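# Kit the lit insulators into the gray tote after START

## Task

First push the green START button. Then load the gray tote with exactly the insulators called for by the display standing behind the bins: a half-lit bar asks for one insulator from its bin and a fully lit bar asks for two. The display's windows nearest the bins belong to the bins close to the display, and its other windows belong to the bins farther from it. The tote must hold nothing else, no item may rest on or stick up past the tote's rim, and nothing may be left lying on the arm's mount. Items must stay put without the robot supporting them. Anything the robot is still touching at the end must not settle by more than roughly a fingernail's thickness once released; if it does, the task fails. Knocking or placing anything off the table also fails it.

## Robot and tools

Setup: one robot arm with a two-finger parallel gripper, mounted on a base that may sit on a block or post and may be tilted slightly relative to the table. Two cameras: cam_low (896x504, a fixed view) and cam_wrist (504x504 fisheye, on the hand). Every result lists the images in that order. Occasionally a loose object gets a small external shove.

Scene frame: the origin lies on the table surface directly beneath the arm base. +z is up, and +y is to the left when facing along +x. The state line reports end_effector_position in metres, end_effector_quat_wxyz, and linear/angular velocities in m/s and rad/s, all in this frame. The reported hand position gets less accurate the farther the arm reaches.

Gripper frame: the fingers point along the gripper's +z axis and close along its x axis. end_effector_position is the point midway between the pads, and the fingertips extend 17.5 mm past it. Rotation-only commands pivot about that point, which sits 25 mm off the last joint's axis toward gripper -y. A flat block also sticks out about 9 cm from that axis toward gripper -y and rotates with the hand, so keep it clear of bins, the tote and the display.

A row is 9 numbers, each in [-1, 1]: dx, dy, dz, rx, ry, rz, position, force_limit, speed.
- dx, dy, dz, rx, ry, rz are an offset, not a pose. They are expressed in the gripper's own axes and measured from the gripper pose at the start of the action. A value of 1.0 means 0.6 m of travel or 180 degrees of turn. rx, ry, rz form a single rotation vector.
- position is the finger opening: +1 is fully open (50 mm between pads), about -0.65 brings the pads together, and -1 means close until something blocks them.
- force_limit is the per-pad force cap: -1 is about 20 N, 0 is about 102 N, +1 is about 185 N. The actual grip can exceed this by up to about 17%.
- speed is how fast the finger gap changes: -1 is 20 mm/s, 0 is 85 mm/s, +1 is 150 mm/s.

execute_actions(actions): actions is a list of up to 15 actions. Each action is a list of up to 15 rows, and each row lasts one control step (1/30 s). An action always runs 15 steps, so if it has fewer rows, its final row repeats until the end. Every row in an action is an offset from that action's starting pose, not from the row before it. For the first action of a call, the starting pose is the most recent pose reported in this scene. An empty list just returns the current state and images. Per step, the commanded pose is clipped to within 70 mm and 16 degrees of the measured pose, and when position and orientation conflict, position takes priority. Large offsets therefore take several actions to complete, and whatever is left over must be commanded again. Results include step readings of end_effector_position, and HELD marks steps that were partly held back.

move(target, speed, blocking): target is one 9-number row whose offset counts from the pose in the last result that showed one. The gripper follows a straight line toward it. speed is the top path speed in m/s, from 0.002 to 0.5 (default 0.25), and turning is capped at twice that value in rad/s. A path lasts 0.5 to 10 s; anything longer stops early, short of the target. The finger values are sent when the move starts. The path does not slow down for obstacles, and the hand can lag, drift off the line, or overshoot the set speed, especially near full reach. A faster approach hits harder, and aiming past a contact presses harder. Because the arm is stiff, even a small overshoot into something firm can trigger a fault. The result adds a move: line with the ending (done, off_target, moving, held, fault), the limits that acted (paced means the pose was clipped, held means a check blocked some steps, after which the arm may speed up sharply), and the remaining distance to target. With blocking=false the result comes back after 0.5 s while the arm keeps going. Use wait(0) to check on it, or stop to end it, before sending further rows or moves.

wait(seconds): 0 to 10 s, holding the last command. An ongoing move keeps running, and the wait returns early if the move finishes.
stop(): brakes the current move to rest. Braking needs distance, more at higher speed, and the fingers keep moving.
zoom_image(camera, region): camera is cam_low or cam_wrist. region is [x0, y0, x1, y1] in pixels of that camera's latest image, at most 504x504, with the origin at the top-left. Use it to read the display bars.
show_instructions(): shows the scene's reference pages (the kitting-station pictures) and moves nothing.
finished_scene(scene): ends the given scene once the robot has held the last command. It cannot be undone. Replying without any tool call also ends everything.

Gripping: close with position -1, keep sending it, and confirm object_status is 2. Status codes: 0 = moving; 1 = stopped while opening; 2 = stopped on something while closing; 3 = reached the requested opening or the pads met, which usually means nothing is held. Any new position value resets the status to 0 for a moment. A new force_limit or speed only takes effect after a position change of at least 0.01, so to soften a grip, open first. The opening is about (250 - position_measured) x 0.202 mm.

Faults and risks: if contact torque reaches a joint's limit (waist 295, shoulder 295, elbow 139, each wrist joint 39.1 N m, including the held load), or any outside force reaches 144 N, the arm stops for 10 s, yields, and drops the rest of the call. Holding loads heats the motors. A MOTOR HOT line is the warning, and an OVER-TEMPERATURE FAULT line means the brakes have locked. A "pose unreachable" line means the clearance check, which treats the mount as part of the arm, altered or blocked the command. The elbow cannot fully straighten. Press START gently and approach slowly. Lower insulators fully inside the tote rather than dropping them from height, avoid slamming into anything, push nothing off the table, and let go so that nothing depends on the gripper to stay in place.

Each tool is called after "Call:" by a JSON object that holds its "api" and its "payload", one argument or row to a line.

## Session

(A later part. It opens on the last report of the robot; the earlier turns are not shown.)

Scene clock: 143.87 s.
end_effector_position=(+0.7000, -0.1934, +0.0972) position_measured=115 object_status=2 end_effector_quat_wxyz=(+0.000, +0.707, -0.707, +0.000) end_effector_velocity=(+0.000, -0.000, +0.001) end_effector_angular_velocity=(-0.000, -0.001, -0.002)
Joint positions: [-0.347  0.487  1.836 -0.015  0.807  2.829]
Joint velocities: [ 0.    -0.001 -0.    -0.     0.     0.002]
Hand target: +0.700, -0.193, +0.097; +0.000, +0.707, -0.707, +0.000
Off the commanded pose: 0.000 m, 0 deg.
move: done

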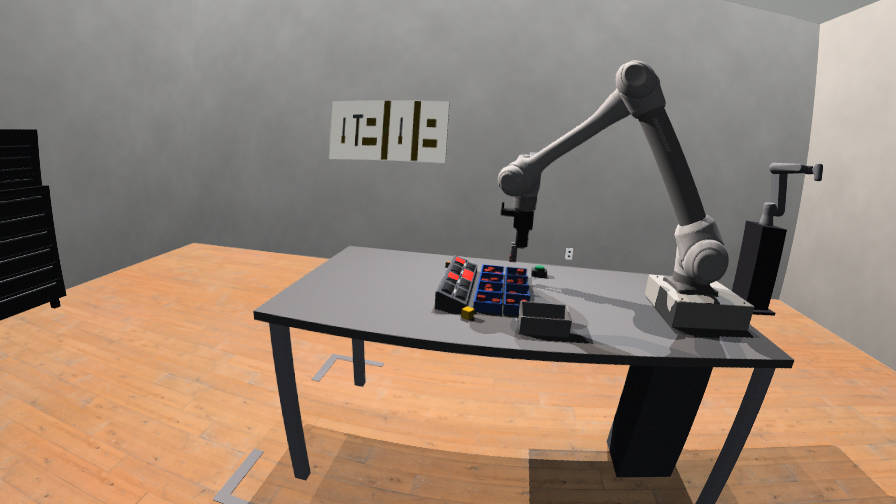

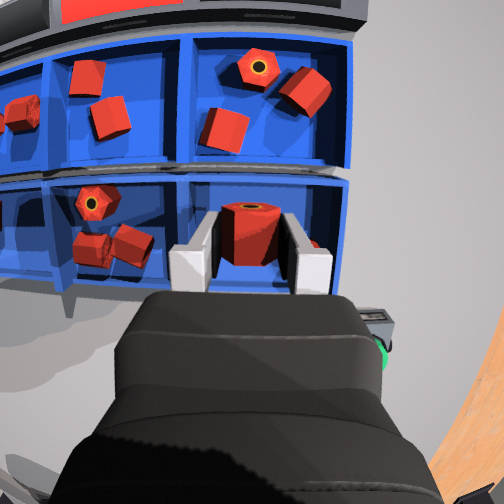

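Call:
{"api": "execute_actions", "payload": {
  "actions": []
}}

Scene clock: 159.97 s.
end_effector_position=(+0.7000, -0.1935, +0.0973) position_measured=115 object_status=2 end_effector_quat_wxyz=(+0.000, +0.707, -0.707, +0.000) end_effector_velocity=(-0.000, -0.000, -0.000) end_effector_angular_velocity=(-0.000, +0.001, +0.000)
Joint positions: [-0.347  0.487  1.836 -0.015  0.807  2.829]
Joint velocities: [-0.     0.    -0.    -0.001  0.001  0.   ]
Hand target: +0.700, -0.193, +0.097; +0.000, +0.707, -0.707, +0.000
Off the commanded pose: 0.000 m, 0 deg.

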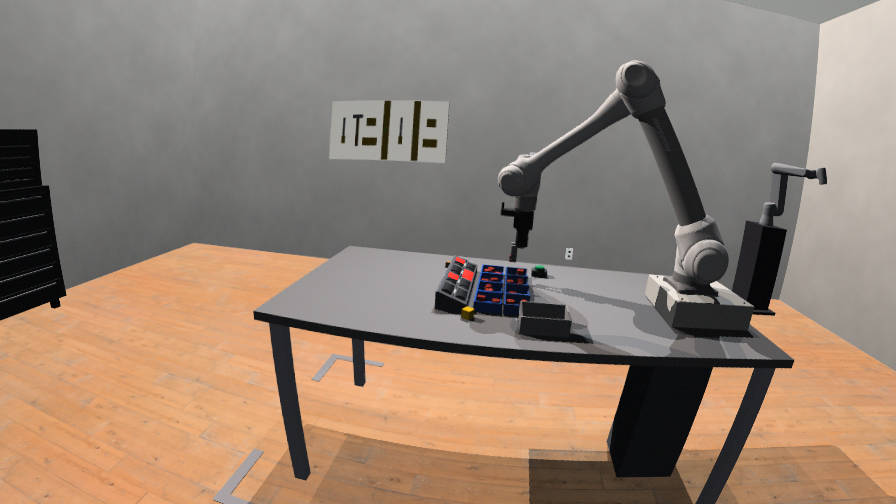

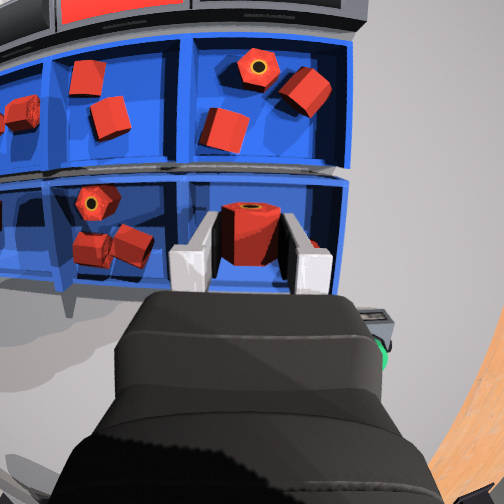

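Call:
{"api": "move", "payload": {
  "target": [-0.709, 0.222, -0.003, 0, 0, 0, -1, -0.7, 0],
  "speed": 0.42
}}

Scene clock: 167.23 s.
end_effector_position=(+0.5674, +0.2312, +0.0983) position_measured=115 object_status=2 end_effector_quat_wxyz=(+0.001, +0.707, -0.707, +0.001) end_effector_velocity=(+0.001, -0.000, -0.000) end_effector_angular_velocity=(-0.001, -0.001, +0.001)
Joint positions: [ 0.33   0.361  2.058 -0.025  0.721  3.515]
Joint velocities: [-0.     0.001 -0.    -0.002 -0.001  0.001]
Hand target: +0.567, +0.231, +0.098; +0.001, +0.707, -0.707, +0.001
Off the commanded pose: 0.001 m, 0 deg.
move: done

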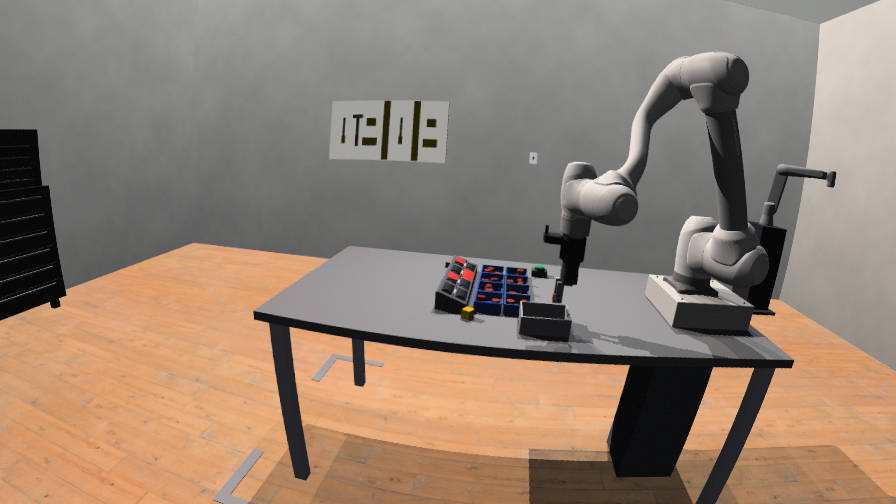

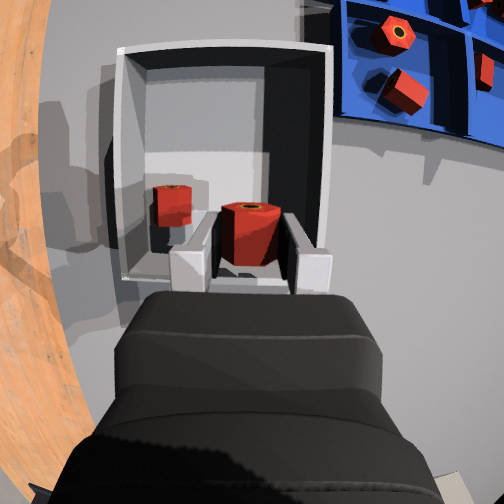

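Call:
{"api": "move", "payload": {
  "target": [0, 0, 0.112, 0, 0, 0, -1, -0.7, 0],
  "speed": 0.1
}}

Call:
{"api": "execute_actions", "payload": {
  "actions": [
    [[0, 0, 0, 0, 0, 0, 0.5, -0.7, 0]]
  ]
}}

Scene clock: 172.13 s.
end_effector_position=(+0.5675, +0.2311, +0.0312) position_measured=115 object_status=2 end_effector_quat_wxyz=(+0.001, +0.707, -0.707, +0.001) end_effector_velocity=(-0.000, -0.000, -0.000) end_effector_angular_velocity=(-0.002, +0.001, +0.001)
Joint positions: [ 0.328  0.459  2.086 -0.03   0.595  3.518]
Joint velocities: [-0.     0.001  0.    -0.002  0.001  0.001]
Hand target: +0.568, +0.231, +0.031; +0.001, +0.707, -0.707, +0.001
Off the commanded pose: 0.000 m, 0 deg.
move: done

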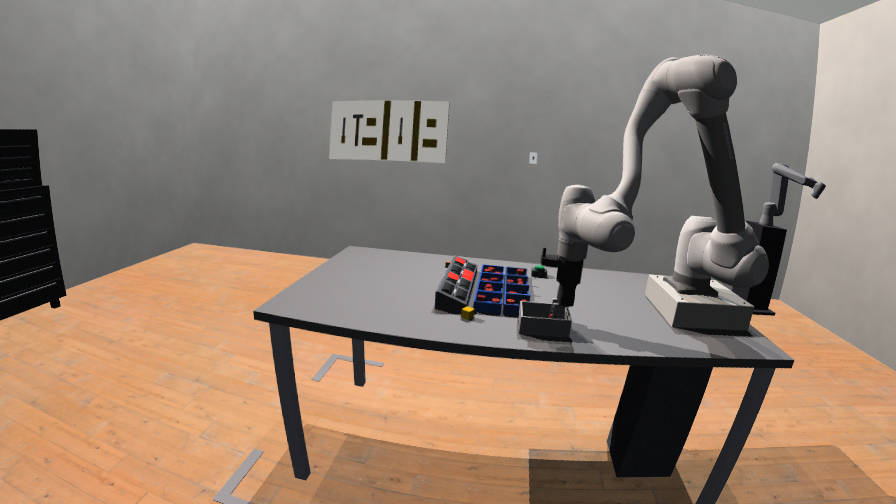

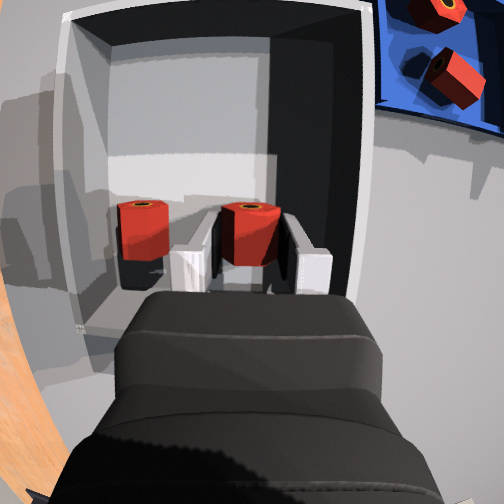

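Scene clock: 172.63 s.
end_effector_position=(+0.5675, +0.2311, +0.0312) position_measured=78 object_status=3 end_effector_quat_wxyz=(+0.001, +0.707, -0.707, +0.001) end_effector_velocity=(-0.000, -0.000, -0.000) end_effector_angular_velocity=(-0.001, +0.001, -0.000)
Joint positions: [ 0.328  0.459  2.086 -0.03   0.595  3.518]
Joint velocities: [-0.     0.    -0.    -0.     0.001  0.001]
Hand target: +0.568, +0.231, +0.031; +0.001, +0.707, -0.707, +0.001
Off the commanded pose: 0.000 m, 0 deg.
Step readings (end_effector_position):
0: (+0.5675, +0.2311, +0.0312)
1: (+0.5675, +0.2311, +0.0312)
2: (+0.5675, +0.2311, +0.0312)
4: (+0.5675, +0.2311, +0.0312)
8: (+0.5675, +0.2311, +0.0312)
15: end_effector_position above

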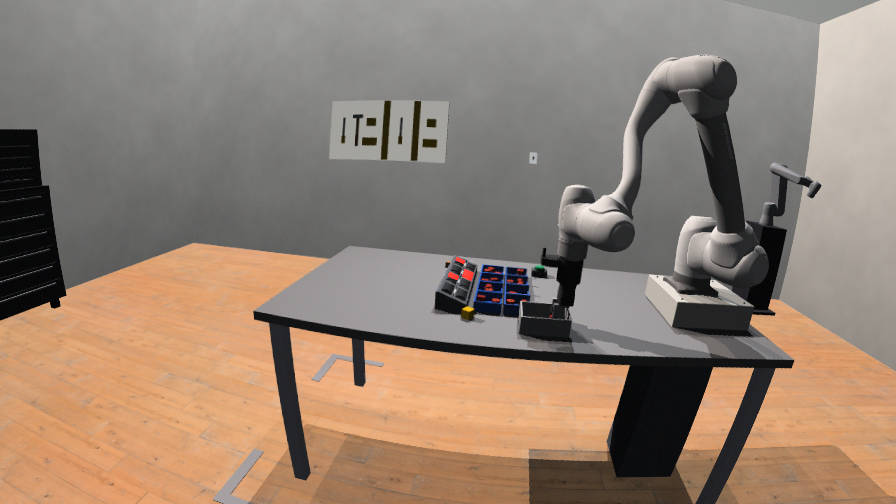

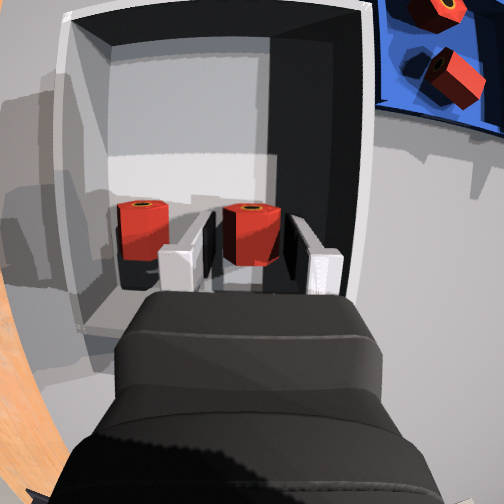

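Call:
{"api": "move", "payload": {
  "target": [0, 0, -0.106, 0, 0, 0, 0.5, -0.7, 0],
  "speed": 0.22
}}

Call:
{"api": "move", "payload": {
  "target": [0.537, -0.331, 0, 0, 0, -0.08, 0.6, -0.7, 0],
  "speed": 0.45
}}

Scene clock: 179.77 s.
end_effector_position=(+0.5674, +0.2312, +0.0947) position_measured=78 object_status=3 end_effector_quat_wxyz=(+0.001, +0.707, -0.707, +0.001) end_effector_velocity=(+0.000, +0.000, +0.000) end_effector_angular_velocity=(-0.000, +0.000, +0.000)
Joint positions: [ 0.33   0.366  2.06  -0.026  0.714  3.515]
Joint velocities: [ 0.    -0.001 -0.    -0.     0.001 -0.   ]
Hand target: +0.567, +0.231, +0.095; +0.001, +0.707, -0.707, +0.001
Off the commanded pose: 0.000 m, 0 deg.
move: done

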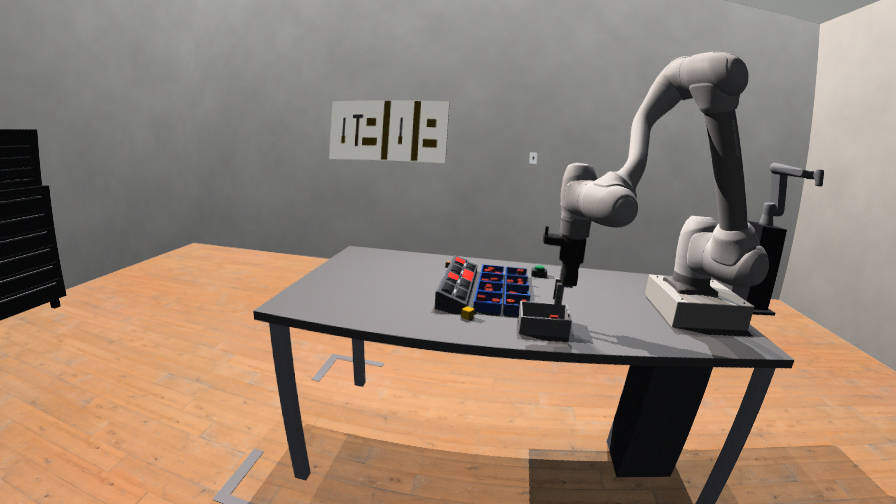

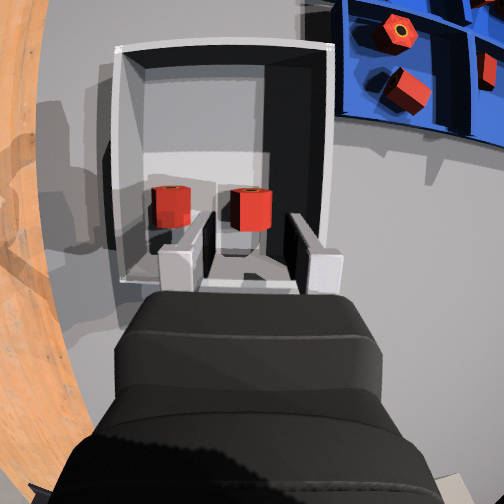

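Scene clock: 181.07 s.
end_effector_position=(+0.7655, -0.0906, +0.0956) position_measured=63 object_status=3 end_effector_quat_wxyz=(+0.000, +0.790, -0.613, +0.000) end_effector_velocity=(+0.000, -0.000, -0.000) end_effector_angular_velocity=(-0.000, +0.000, -0.000)
Joint positions: [-0.194  0.546  1.74  -0.017  0.847  2.732]
Joint velocities: [ 0.     0.001 -0.001 -0.     0.     0.001]
Hand target: +0.766, -0.091, +0.096; +0.000, +0.790, -0.613, +0.000
Off the commanded pose: 0.001 m, 0 deg.
move: done

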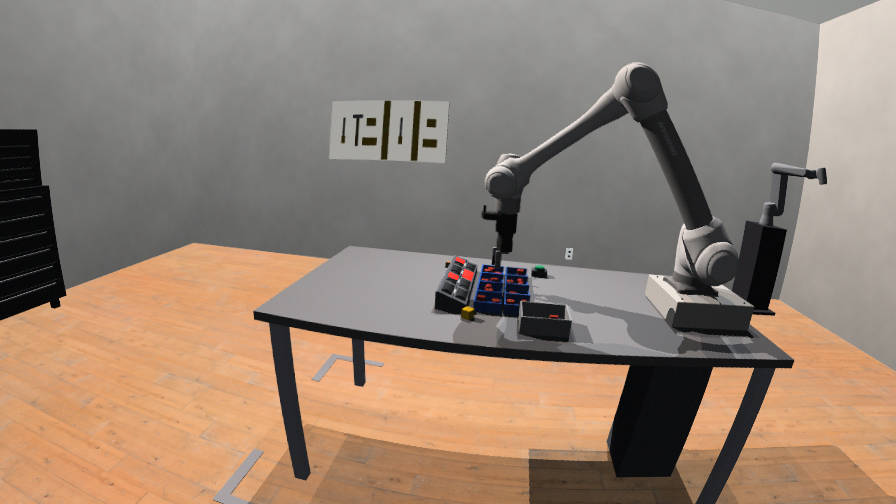

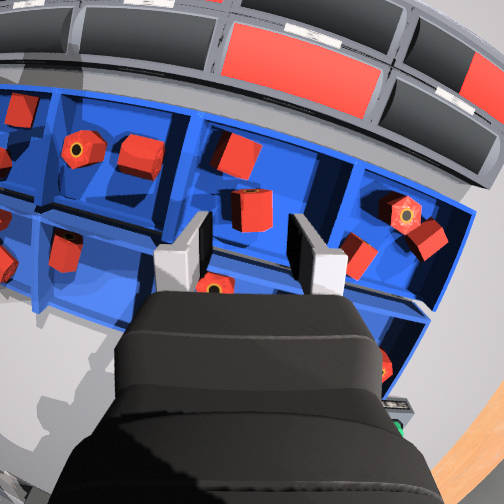

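Call:
{"api": "zoom_image", "payload": {
  "camera": "cam_wrist",
  "region": [150, 110, 350, 260]
}}

Region (150, 110, 350, 260) of cam_wrist's 504x504 image, scaled by 2.520, with more detail than that image has; it fills the top 378 rows of this view, and the rest is white.

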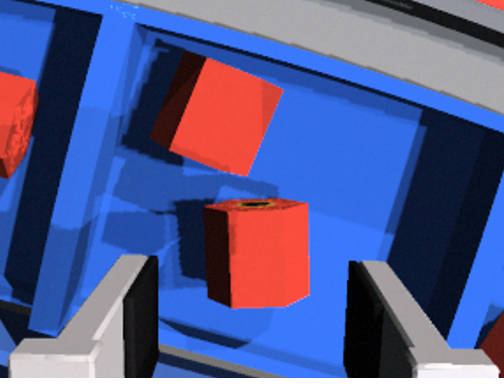

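Call:
{"api": "move", "payload": {
  "target": [0.0015, -0.002, 0.112, 0, 0, -0.008, 0.6, -0.7, 0],
  "speed": 0.1
}}

Call:
{"api": "execute_actions", "payload": {
  "actions": [
    [[0, 0, 0, 0, 0, 0, -1, -0.7, 0]]
  ]
}}

Scene clock: 190.37 s.
end_effector_position=(+0.7669, -0.0912, +0.0284) position_measured=63 object_status=3 end_effector_quat_wxyz=(+0.000, +0.798, -0.603, +0.000) end_effector_velocity=(-0.000, -0.000, -0.000) end_effector_angular_velocity=(-0.000, +0.001, +0.000)
Joint positions: [-0.197  0.625  1.76  -0.019  0.747  2.707]
Joint velocities: [-0.  0.  0. -0.  0.  0.]
Hand target: +0.767, -0.091, +0.028; +0.000, +0.798, -0.603, +0.000
Off the commanded pose: 0.000 m, 0 deg.
move: done

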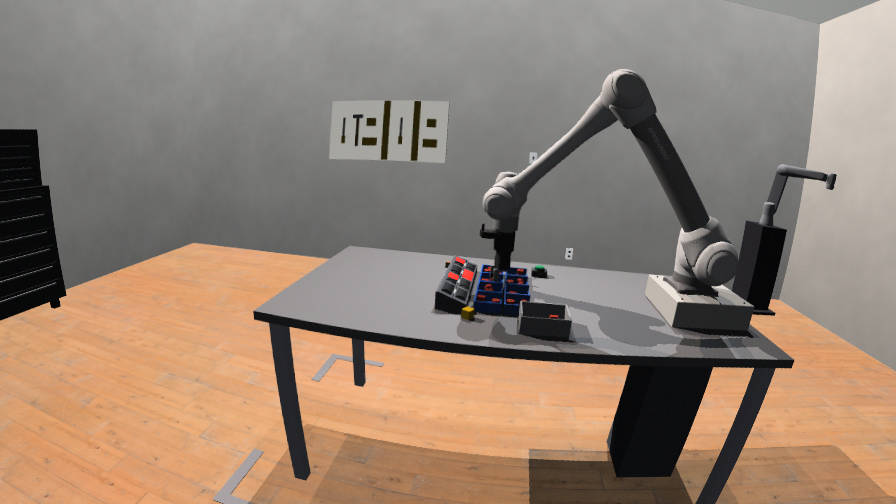

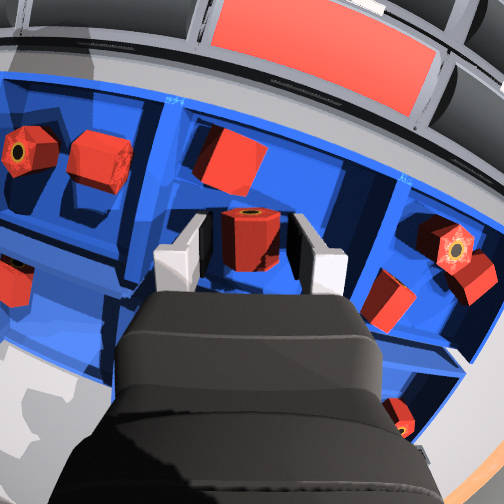

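Scene clock: 190.87 s.
end_effector_position=(+0.7669, -0.0912, +0.0284) position_measured=115 object_status=2 end_effector_quat_wxyz=(+0.000, +0.798, -0.603, +0.000) end_effector_velocity=(-0.000, -0.000, -0.000) end_effector_angular_velocity=(-0.001, +0.001, +0.002)
Joint positions: [-0.197  0.625  1.76  -0.019  0.747  2.707]
Joint velocities: [-0.     0.    -0.    -0.002  0.001 -0.001]
Hand target: +0.767, -0.091, +0.028; +0.000, +0.798, -0.603, +0.000
Off the commanded pose: 0.000 m, 0 deg.
Step readings (end_effector_position):
0: (+0.7669, -0.0912, +0.0284)
1: (+0.7669, -0.0912, +0.0284)
2: (+0.7669, -0.0912, +0.0284)
4: (+0.7669, -0.0912, +0.0284)
8: (+0.7669, -0.0912, +0.0284)
15: end_effector_position above

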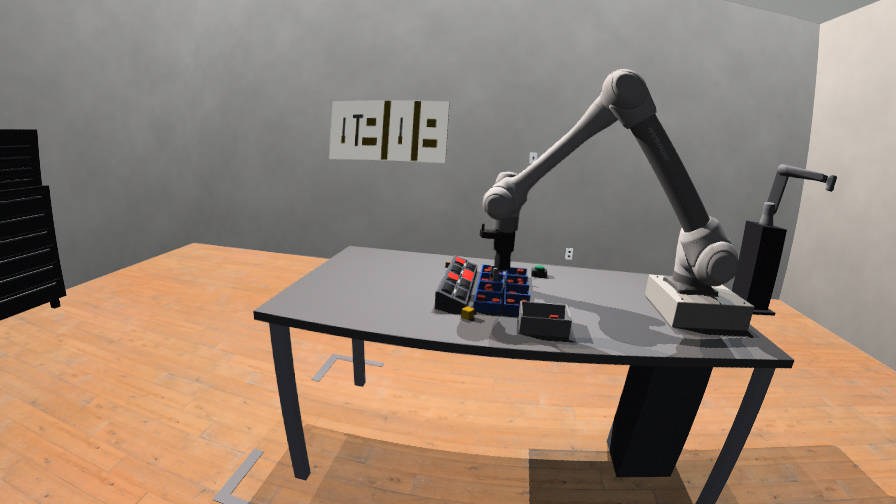

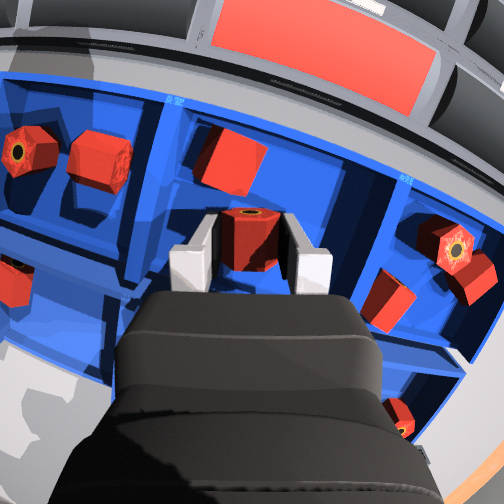

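Call:
{"api": "move", "payload": {
  "target": [0, 0, -0.116, 0, 0, 0, -1, -0.7, 0],
  "speed": 0.2
}}

Call:
{"api": "move", "payload": {
  "target": [-0.6217, 0.0954, -0.002, 0, 0, 0.088, -1, -0.7, 0],
  "speed": 0.42
}}

Scene clock: 200.57 s.
end_effector_position=(+0.7668, -0.0912, +0.0979) position_measured=115 object_status=2 end_effector_quat_wxyz=(+0.000, +0.798, -0.603, +0.000) end_effector_velocity=(+0.000, +0.000, +0.001) end_effector_angular_velocity=(+0.001, -0.001, +0.001)
Joint positions: [-0.195  0.546  1.735 -0.017  0.852  2.705]
Joint velocities: [-0.    -0.001 -0.     0.001  0.001 -0.002]
Hand target: +0.767, -0.091, +0.098; +0.000, +0.798, -0.603, +0.000
Off the commanded pose: 0.000 m, 0 deg.
move: done

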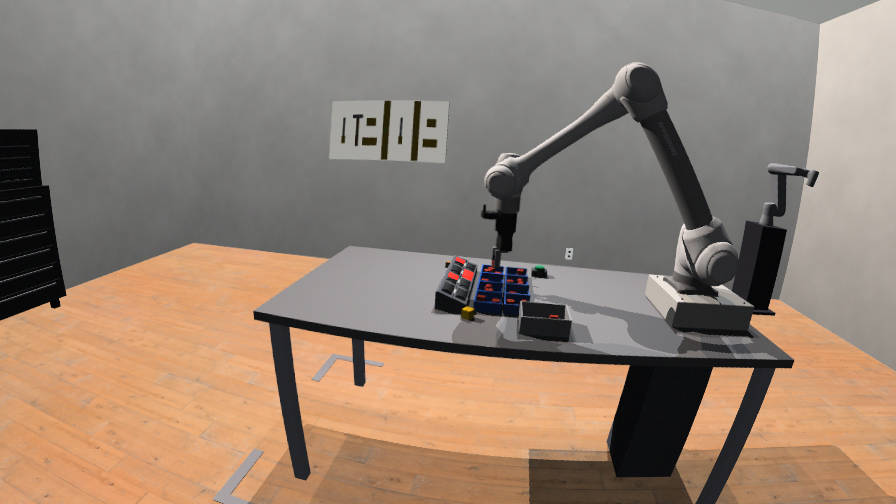

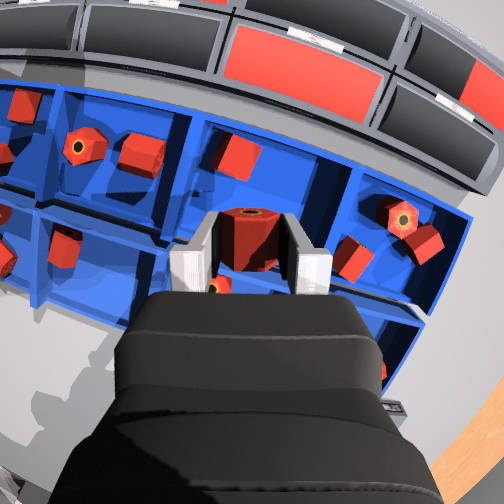

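Scene clock: 201.93 s.
end_effector_position=(+0.6104, +0.2516, +0.0984) position_measured=115 object_status=2 end_effector_quat_wxyz=(+0.001, +0.707, -0.707, +0.001) end_effector_velocity=(+0.001, -0.000, -0.000) end_effector_angular_velocity=(-0.001, -0.001, -0.001)
Joint positions: [ 0.336  0.419  1.965 -0.024  0.757  3.52 ]
Joint velocities: [-0.     0.001 -0.001 -0.001 -0.     0.002]
Hand target: +0.610, +0.252, +0.098; +0.001, +0.707, -0.707, +0.001
Off the commanded pose: 0.001 m, 0 deg.
move: done

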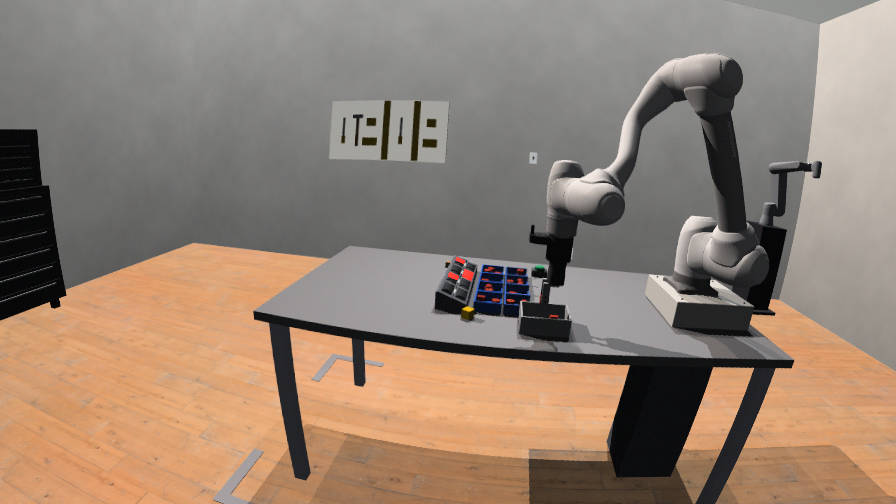

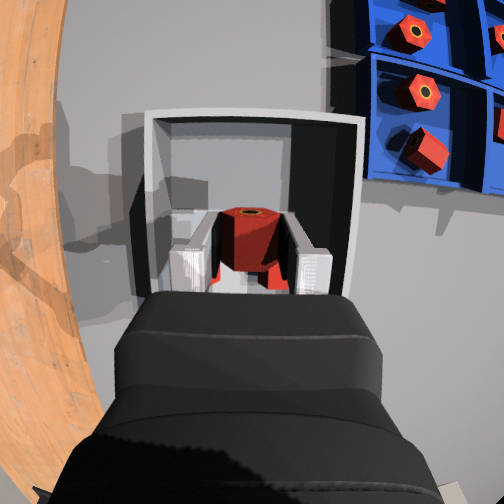

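Call:
{"api": "move", "payload": {
  "target": [0, 0, 0.112, 0, 0, 0, -1, -0.7, 0],
  "speed": 0.1
}}

Call:
{"api": "execute_actions", "payload": {
  "actions": [
    [[0, 0, 0, 0, 0, 0, 0.5, -0.7, 0]]
  ]
}}

Call:
{"api": "move", "payload": {
  "target": [0, 0, -0.106, 0, 0, 0, 0.5, -0.7, 0],
  "speed": 0.22
}}

Scene clock: 207.17 s.
end_effector_position=(+0.6105, +0.2515, +0.0313) position_measured=115 object_status=2 end_effector_quat_wxyz=(+0.001, +0.707, -0.707, +0.001) end_effector_velocity=(-0.000, +0.000, -0.000) end_effector_angular_velocity=(+0.001, +0.001, +0.000)
Joint positions: [ 0.335  0.509  1.992 -0.028  0.64   3.523]
Joint velocities: [-0.     0.001 -0.     0.002 -0.    -0.002]
Hand target: +0.611, +0.251, +0.031; +0.001, +0.707, -0.707, +0.001
Off the commanded pose: 0.000 m, 0 deg.
move: done

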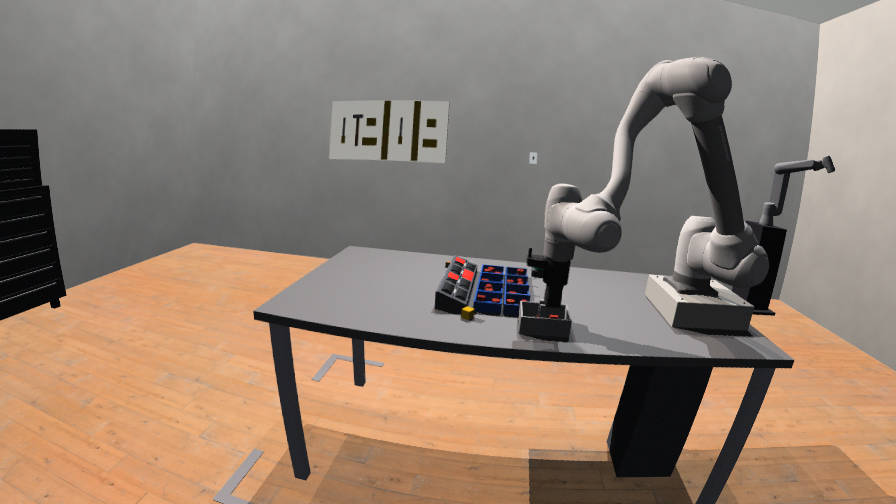

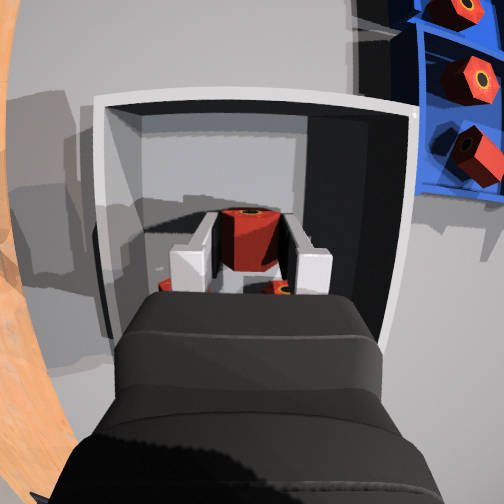

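Scene clock: 207.67 s.
end_effector_position=(+0.6105, +0.2515, +0.0312) position_measured=78 object_status=3 end_effector_quat_wxyz=(+0.001, +0.707, -0.707, +0.001) end_effector_velocity=(+0.001, -0.000, +0.000) end_effector_angular_velocity=(-0.000, -0.002, +0.001)
Joint positions: [ 0.335  0.509  1.992 -0.028  0.64   3.523]
Joint velocities: [-0.    -0.    -0.    -0.002 -0.002  0.   ]
Hand target: +0.610, +0.251, +0.031; +0.001, +0.707, -0.707, +0.001
Off the commanded pose: 0.000 m, 0 deg.
Step readings (end_effector_position):
0: (+0.6105, +0.2515, +0.0313)
1: (+0.6105, +0.2515, +0.0312)
2: (+0.6105, +0.2515, +0.0312)
4: (+0.6105, +0.2515, +0.0312)
8: (+0.6105, +0.2515, +0.0312)
15: end_effector_position above

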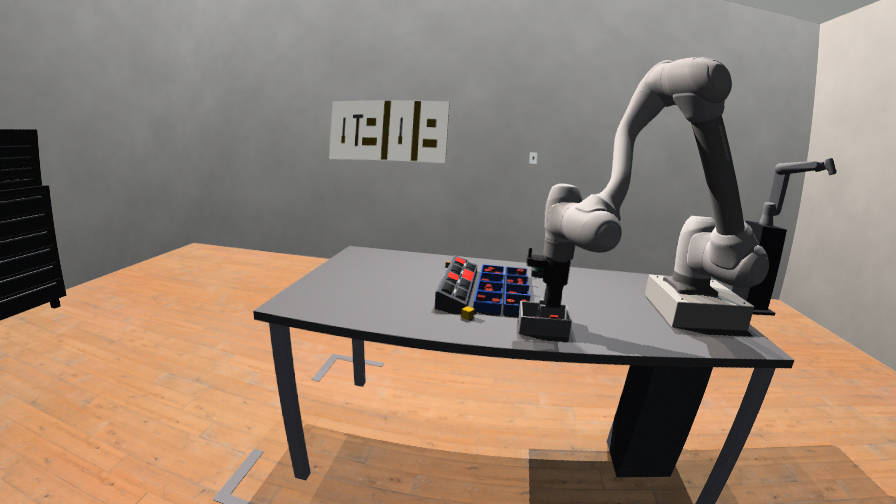

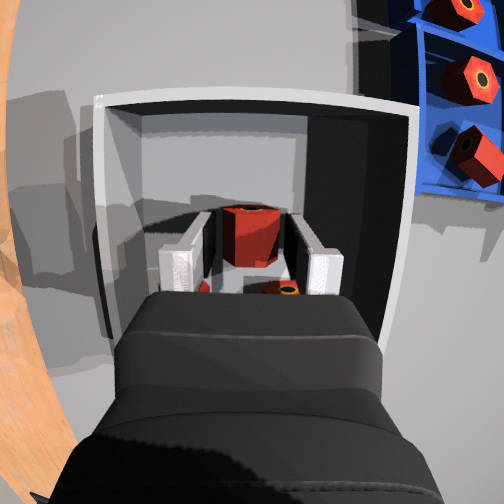

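Scene clock: 208.40 s.
end_effector_position=(+0.6104, +0.2515, +0.0947) position_measured=78 object_status=3 end_effector_quat_wxyz=(+0.001, +0.707, -0.707, +0.001) end_effector_velocity=(+0.000, +0.000, +0.001) end_effector_angular_velocity=(+0.001, -0.001, -0.004)
Joint positions: [ 0.336  0.423  1.967 -0.025  0.751  3.52 ]
Joint velocities: [-0.    -0.001 -0.     0.001 -0.     0.003]
Hand target: +0.610, +0.252, +0.095; +0.001, +0.707, -0.707, +0.001
Off the commanded pose: 0.000 m, 0 deg.
move: done

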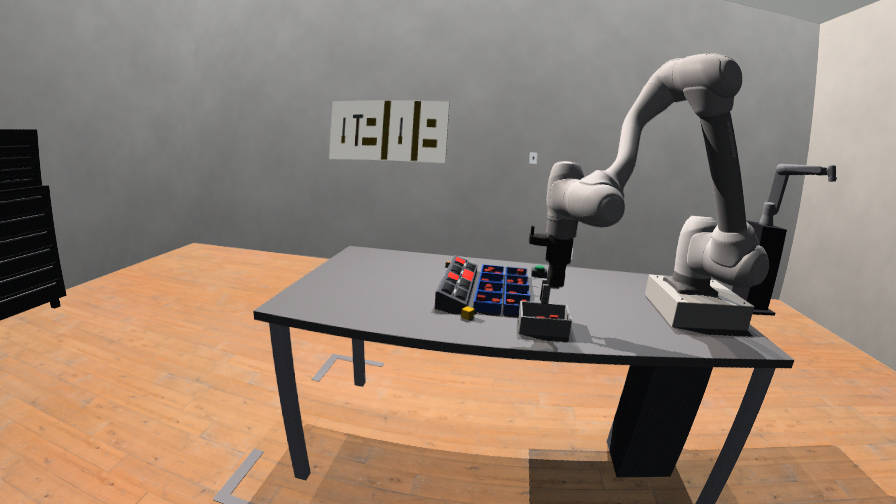

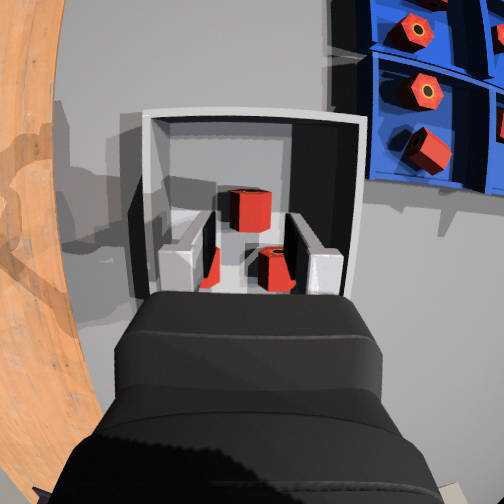

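Call:
{"api": "move", "payload": {
  "target": [0.539, -0.311, 0, 0, 0, 0.036, 0.5, -0.7, 0],
  "speed": 0.45
}}

Call:
{"api": "zoom_image", "payload": {
  "camera": "cam_wrist",
  "region": [150, 140, 350, 290]
}}

Scene clock: 218.93 s.
end_effector_position=(+0.7964, -0.0716, +0.0955) position_measured=78 object_status=3 end_effector_quat_wxyz=(-0.000, -0.666, +0.746, -0.000) end_effector_velocity=(-0.000, -0.000, -0.000) end_effector_angular_velocity=(-0.000, +0.001, -0.001)
Joint positions: [-0.152  0.581  1.679 -0.017  0.874  3.139]
Joint velocities: [-0.     0.001 -0.001 -0.     0.001  0.001]
Hand target: +0.796, -0.072, +0.095; -0.000, -0.666, +0.746, -0.000
Off the commanded pose: 0.001 m, 0 deg.
move: done

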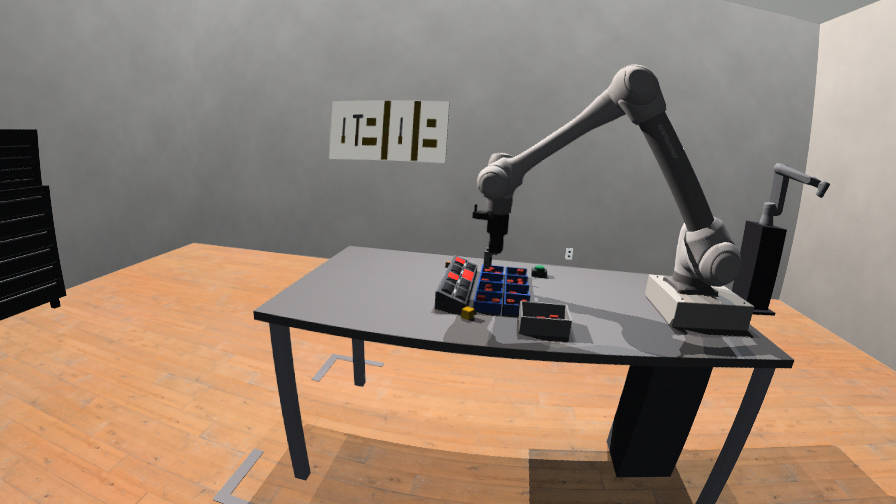

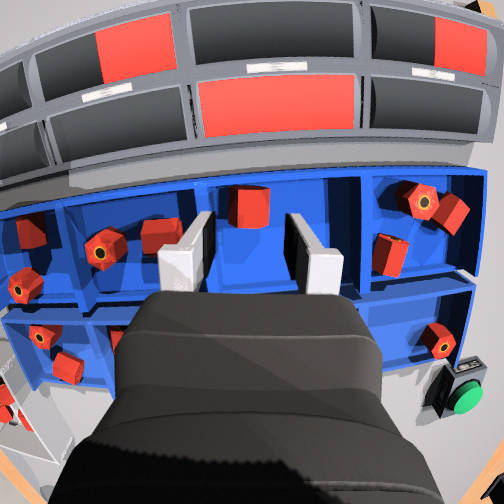

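Region (150, 140, 350, 290) of cam_wrist's 504x504 image, scaled by 2.520, with more detail than that image has; it fills the top 378 rows of this view, and the rest is white.

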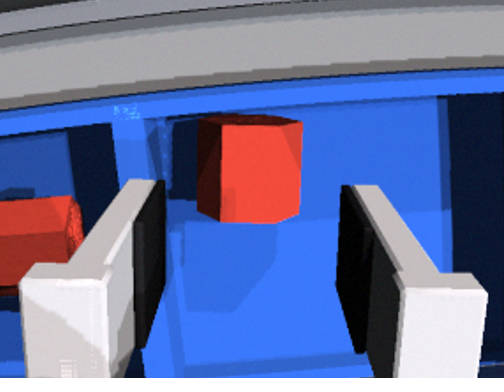

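Call:
{"api": "move", "payload": {
  "target": [0.003, -0.006, 0.056, 0, 0, 0, 0.5, -0.7, 0],
  "speed": 0.1
}}

Call:
{"api": "zoom_image", "payload": {
  "camera": "cam_wrist",
  "region": [160, 160, 320, 280]
}}

Scene clock: 264.13 s.
end_effector_position=(+0.7998, -0.0738, +0.0620) position_measured=78 object_status=3 end_effector_quat_wxyz=(-0.000, -0.666, +0.746, -0.000) end_effector_velocity=(-0.001, +0.000, -0.001) end_effector_angular_velocity=(+0.001, +0.002, -0.001)
Joint positions: [-0.154  0.621  1.685 -0.018  0.828  3.137]
Joint velocities: [0.    0.001 0.    0.001 0.001 0.001]
Hand target: +0.800, -0.074, +0.062; -0.000, -0.666, +0.746, -0.000
Off the commanded pose: 0.000 m, 0 deg.
move: done

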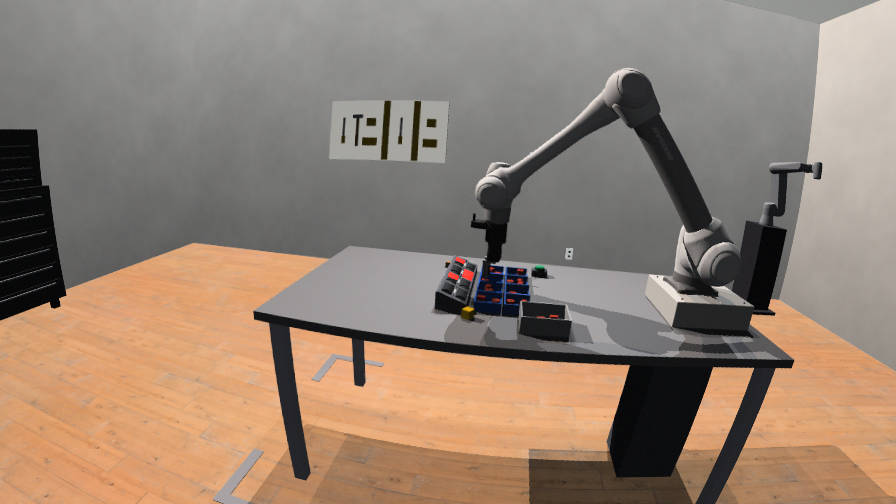

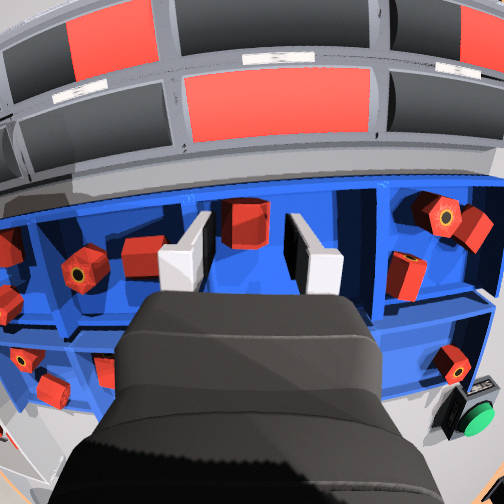

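Region (160, 160, 320, 280) of cam_wrist's 504x504 image, scaled by 3.150, with more detail than that image has; it fills the top 378 rows of this view, and the rest is white.

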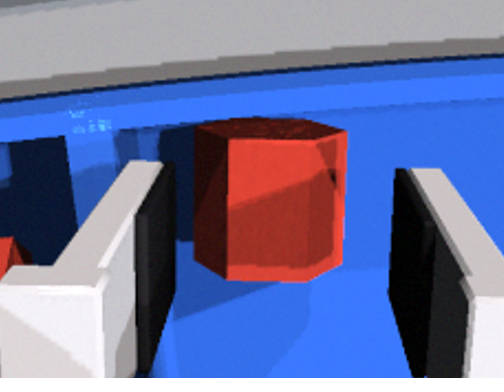

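Call:
{"api": "move", "payload": {
  "target": [0.0014, -0.001, 0.055, 0, -0.0195, 0, 0.5, -0.7, 0],
  "speed": 0.05
}}

Scene clock: 317.93 s.
end_effector_position=(+0.8004, -0.0746, +0.0290) position_measured=78 object_status=3 end_effector_quat_wxyz=(+0.023, -0.665, +0.746, +0.020) end_effector_velocity=(-0.000, -0.000, -0.000) end_effector_angular_velocity=(+0.000, +0.000, -0.002)
Joint positions: [-0.18   0.659  1.695  0.069  0.784  3.05 ]
Joint velocities: [-0.     0.     0.     0.001  0.     0.001]
Hand target: +0.800, -0.075, +0.029; +0.023, -0.665, +0.746, +0.020
Off the commanded pose: 0.000 m, 0 deg.
move: done

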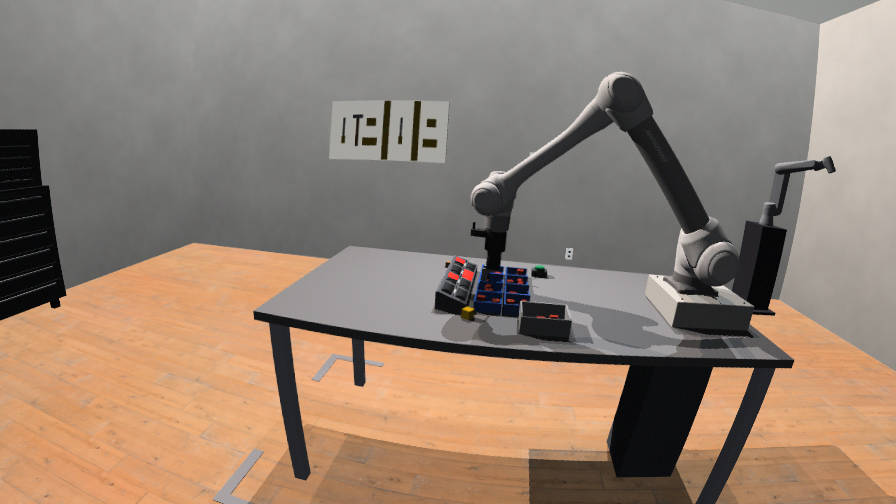

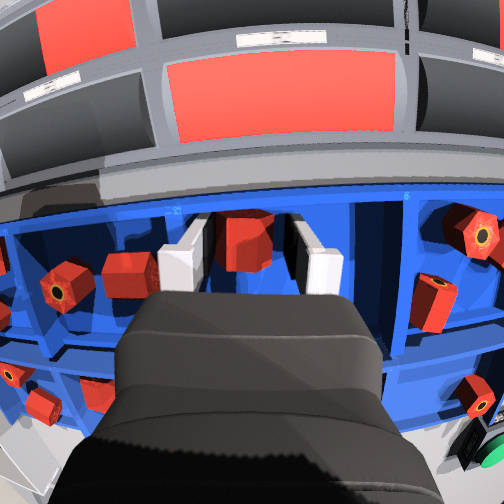

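Call:
{"api": "execute_actions", "payload": {
  "actions": [
    [[0, 0, 0, 0, 0, 0, -1, -0.7, -0.5]]
  ]
}}

Scene clock: 320.30 s.
end_effector_position=(+0.8004, -0.0746, +0.0290) position_measured=115 object_status=2 end_effector_quat_wxyz=(+0.023, -0.665, +0.746, +0.020) end_effector_velocity=(-0.001, +0.001, -0.000) end_effector_angular_velocity=(+0.001, +0.002, -0.001)
Joint positions: [-0.18   0.659  1.695  0.069  0.784  3.05 ]
Joint velocities: [ 0.     0.    -0.     0.001  0.002 -0.   ]
Hand target: +0.800, -0.075, +0.029; +0.023, -0.665, +0.746, +0.020
Off the commanded pose: 0.000 m, 0 deg.
Step readings (end_effector_position):
0: (+0.8004, -0.0746, +0.0290)
1: (+0.8004, -0.0746, +0.0290)
2: (+0.8004, -0.0746, +0.0290)
4: (+0.8004, -0.0746, +0.0290)
8: (+0.8004, -0.0746, +0.0290)
15: end_effector_position above

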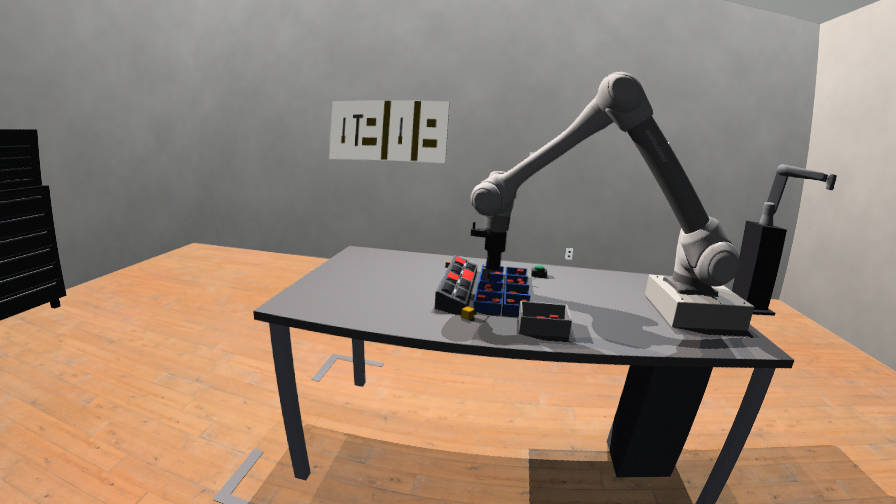

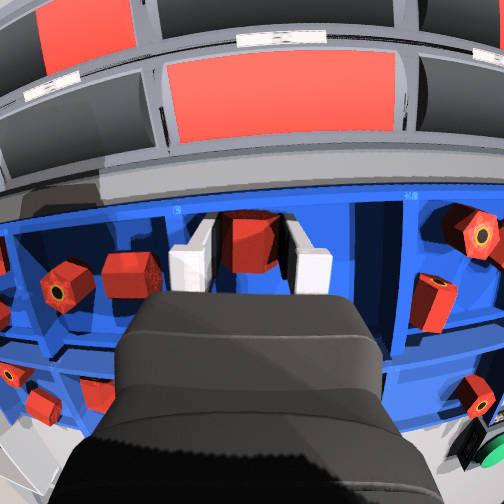

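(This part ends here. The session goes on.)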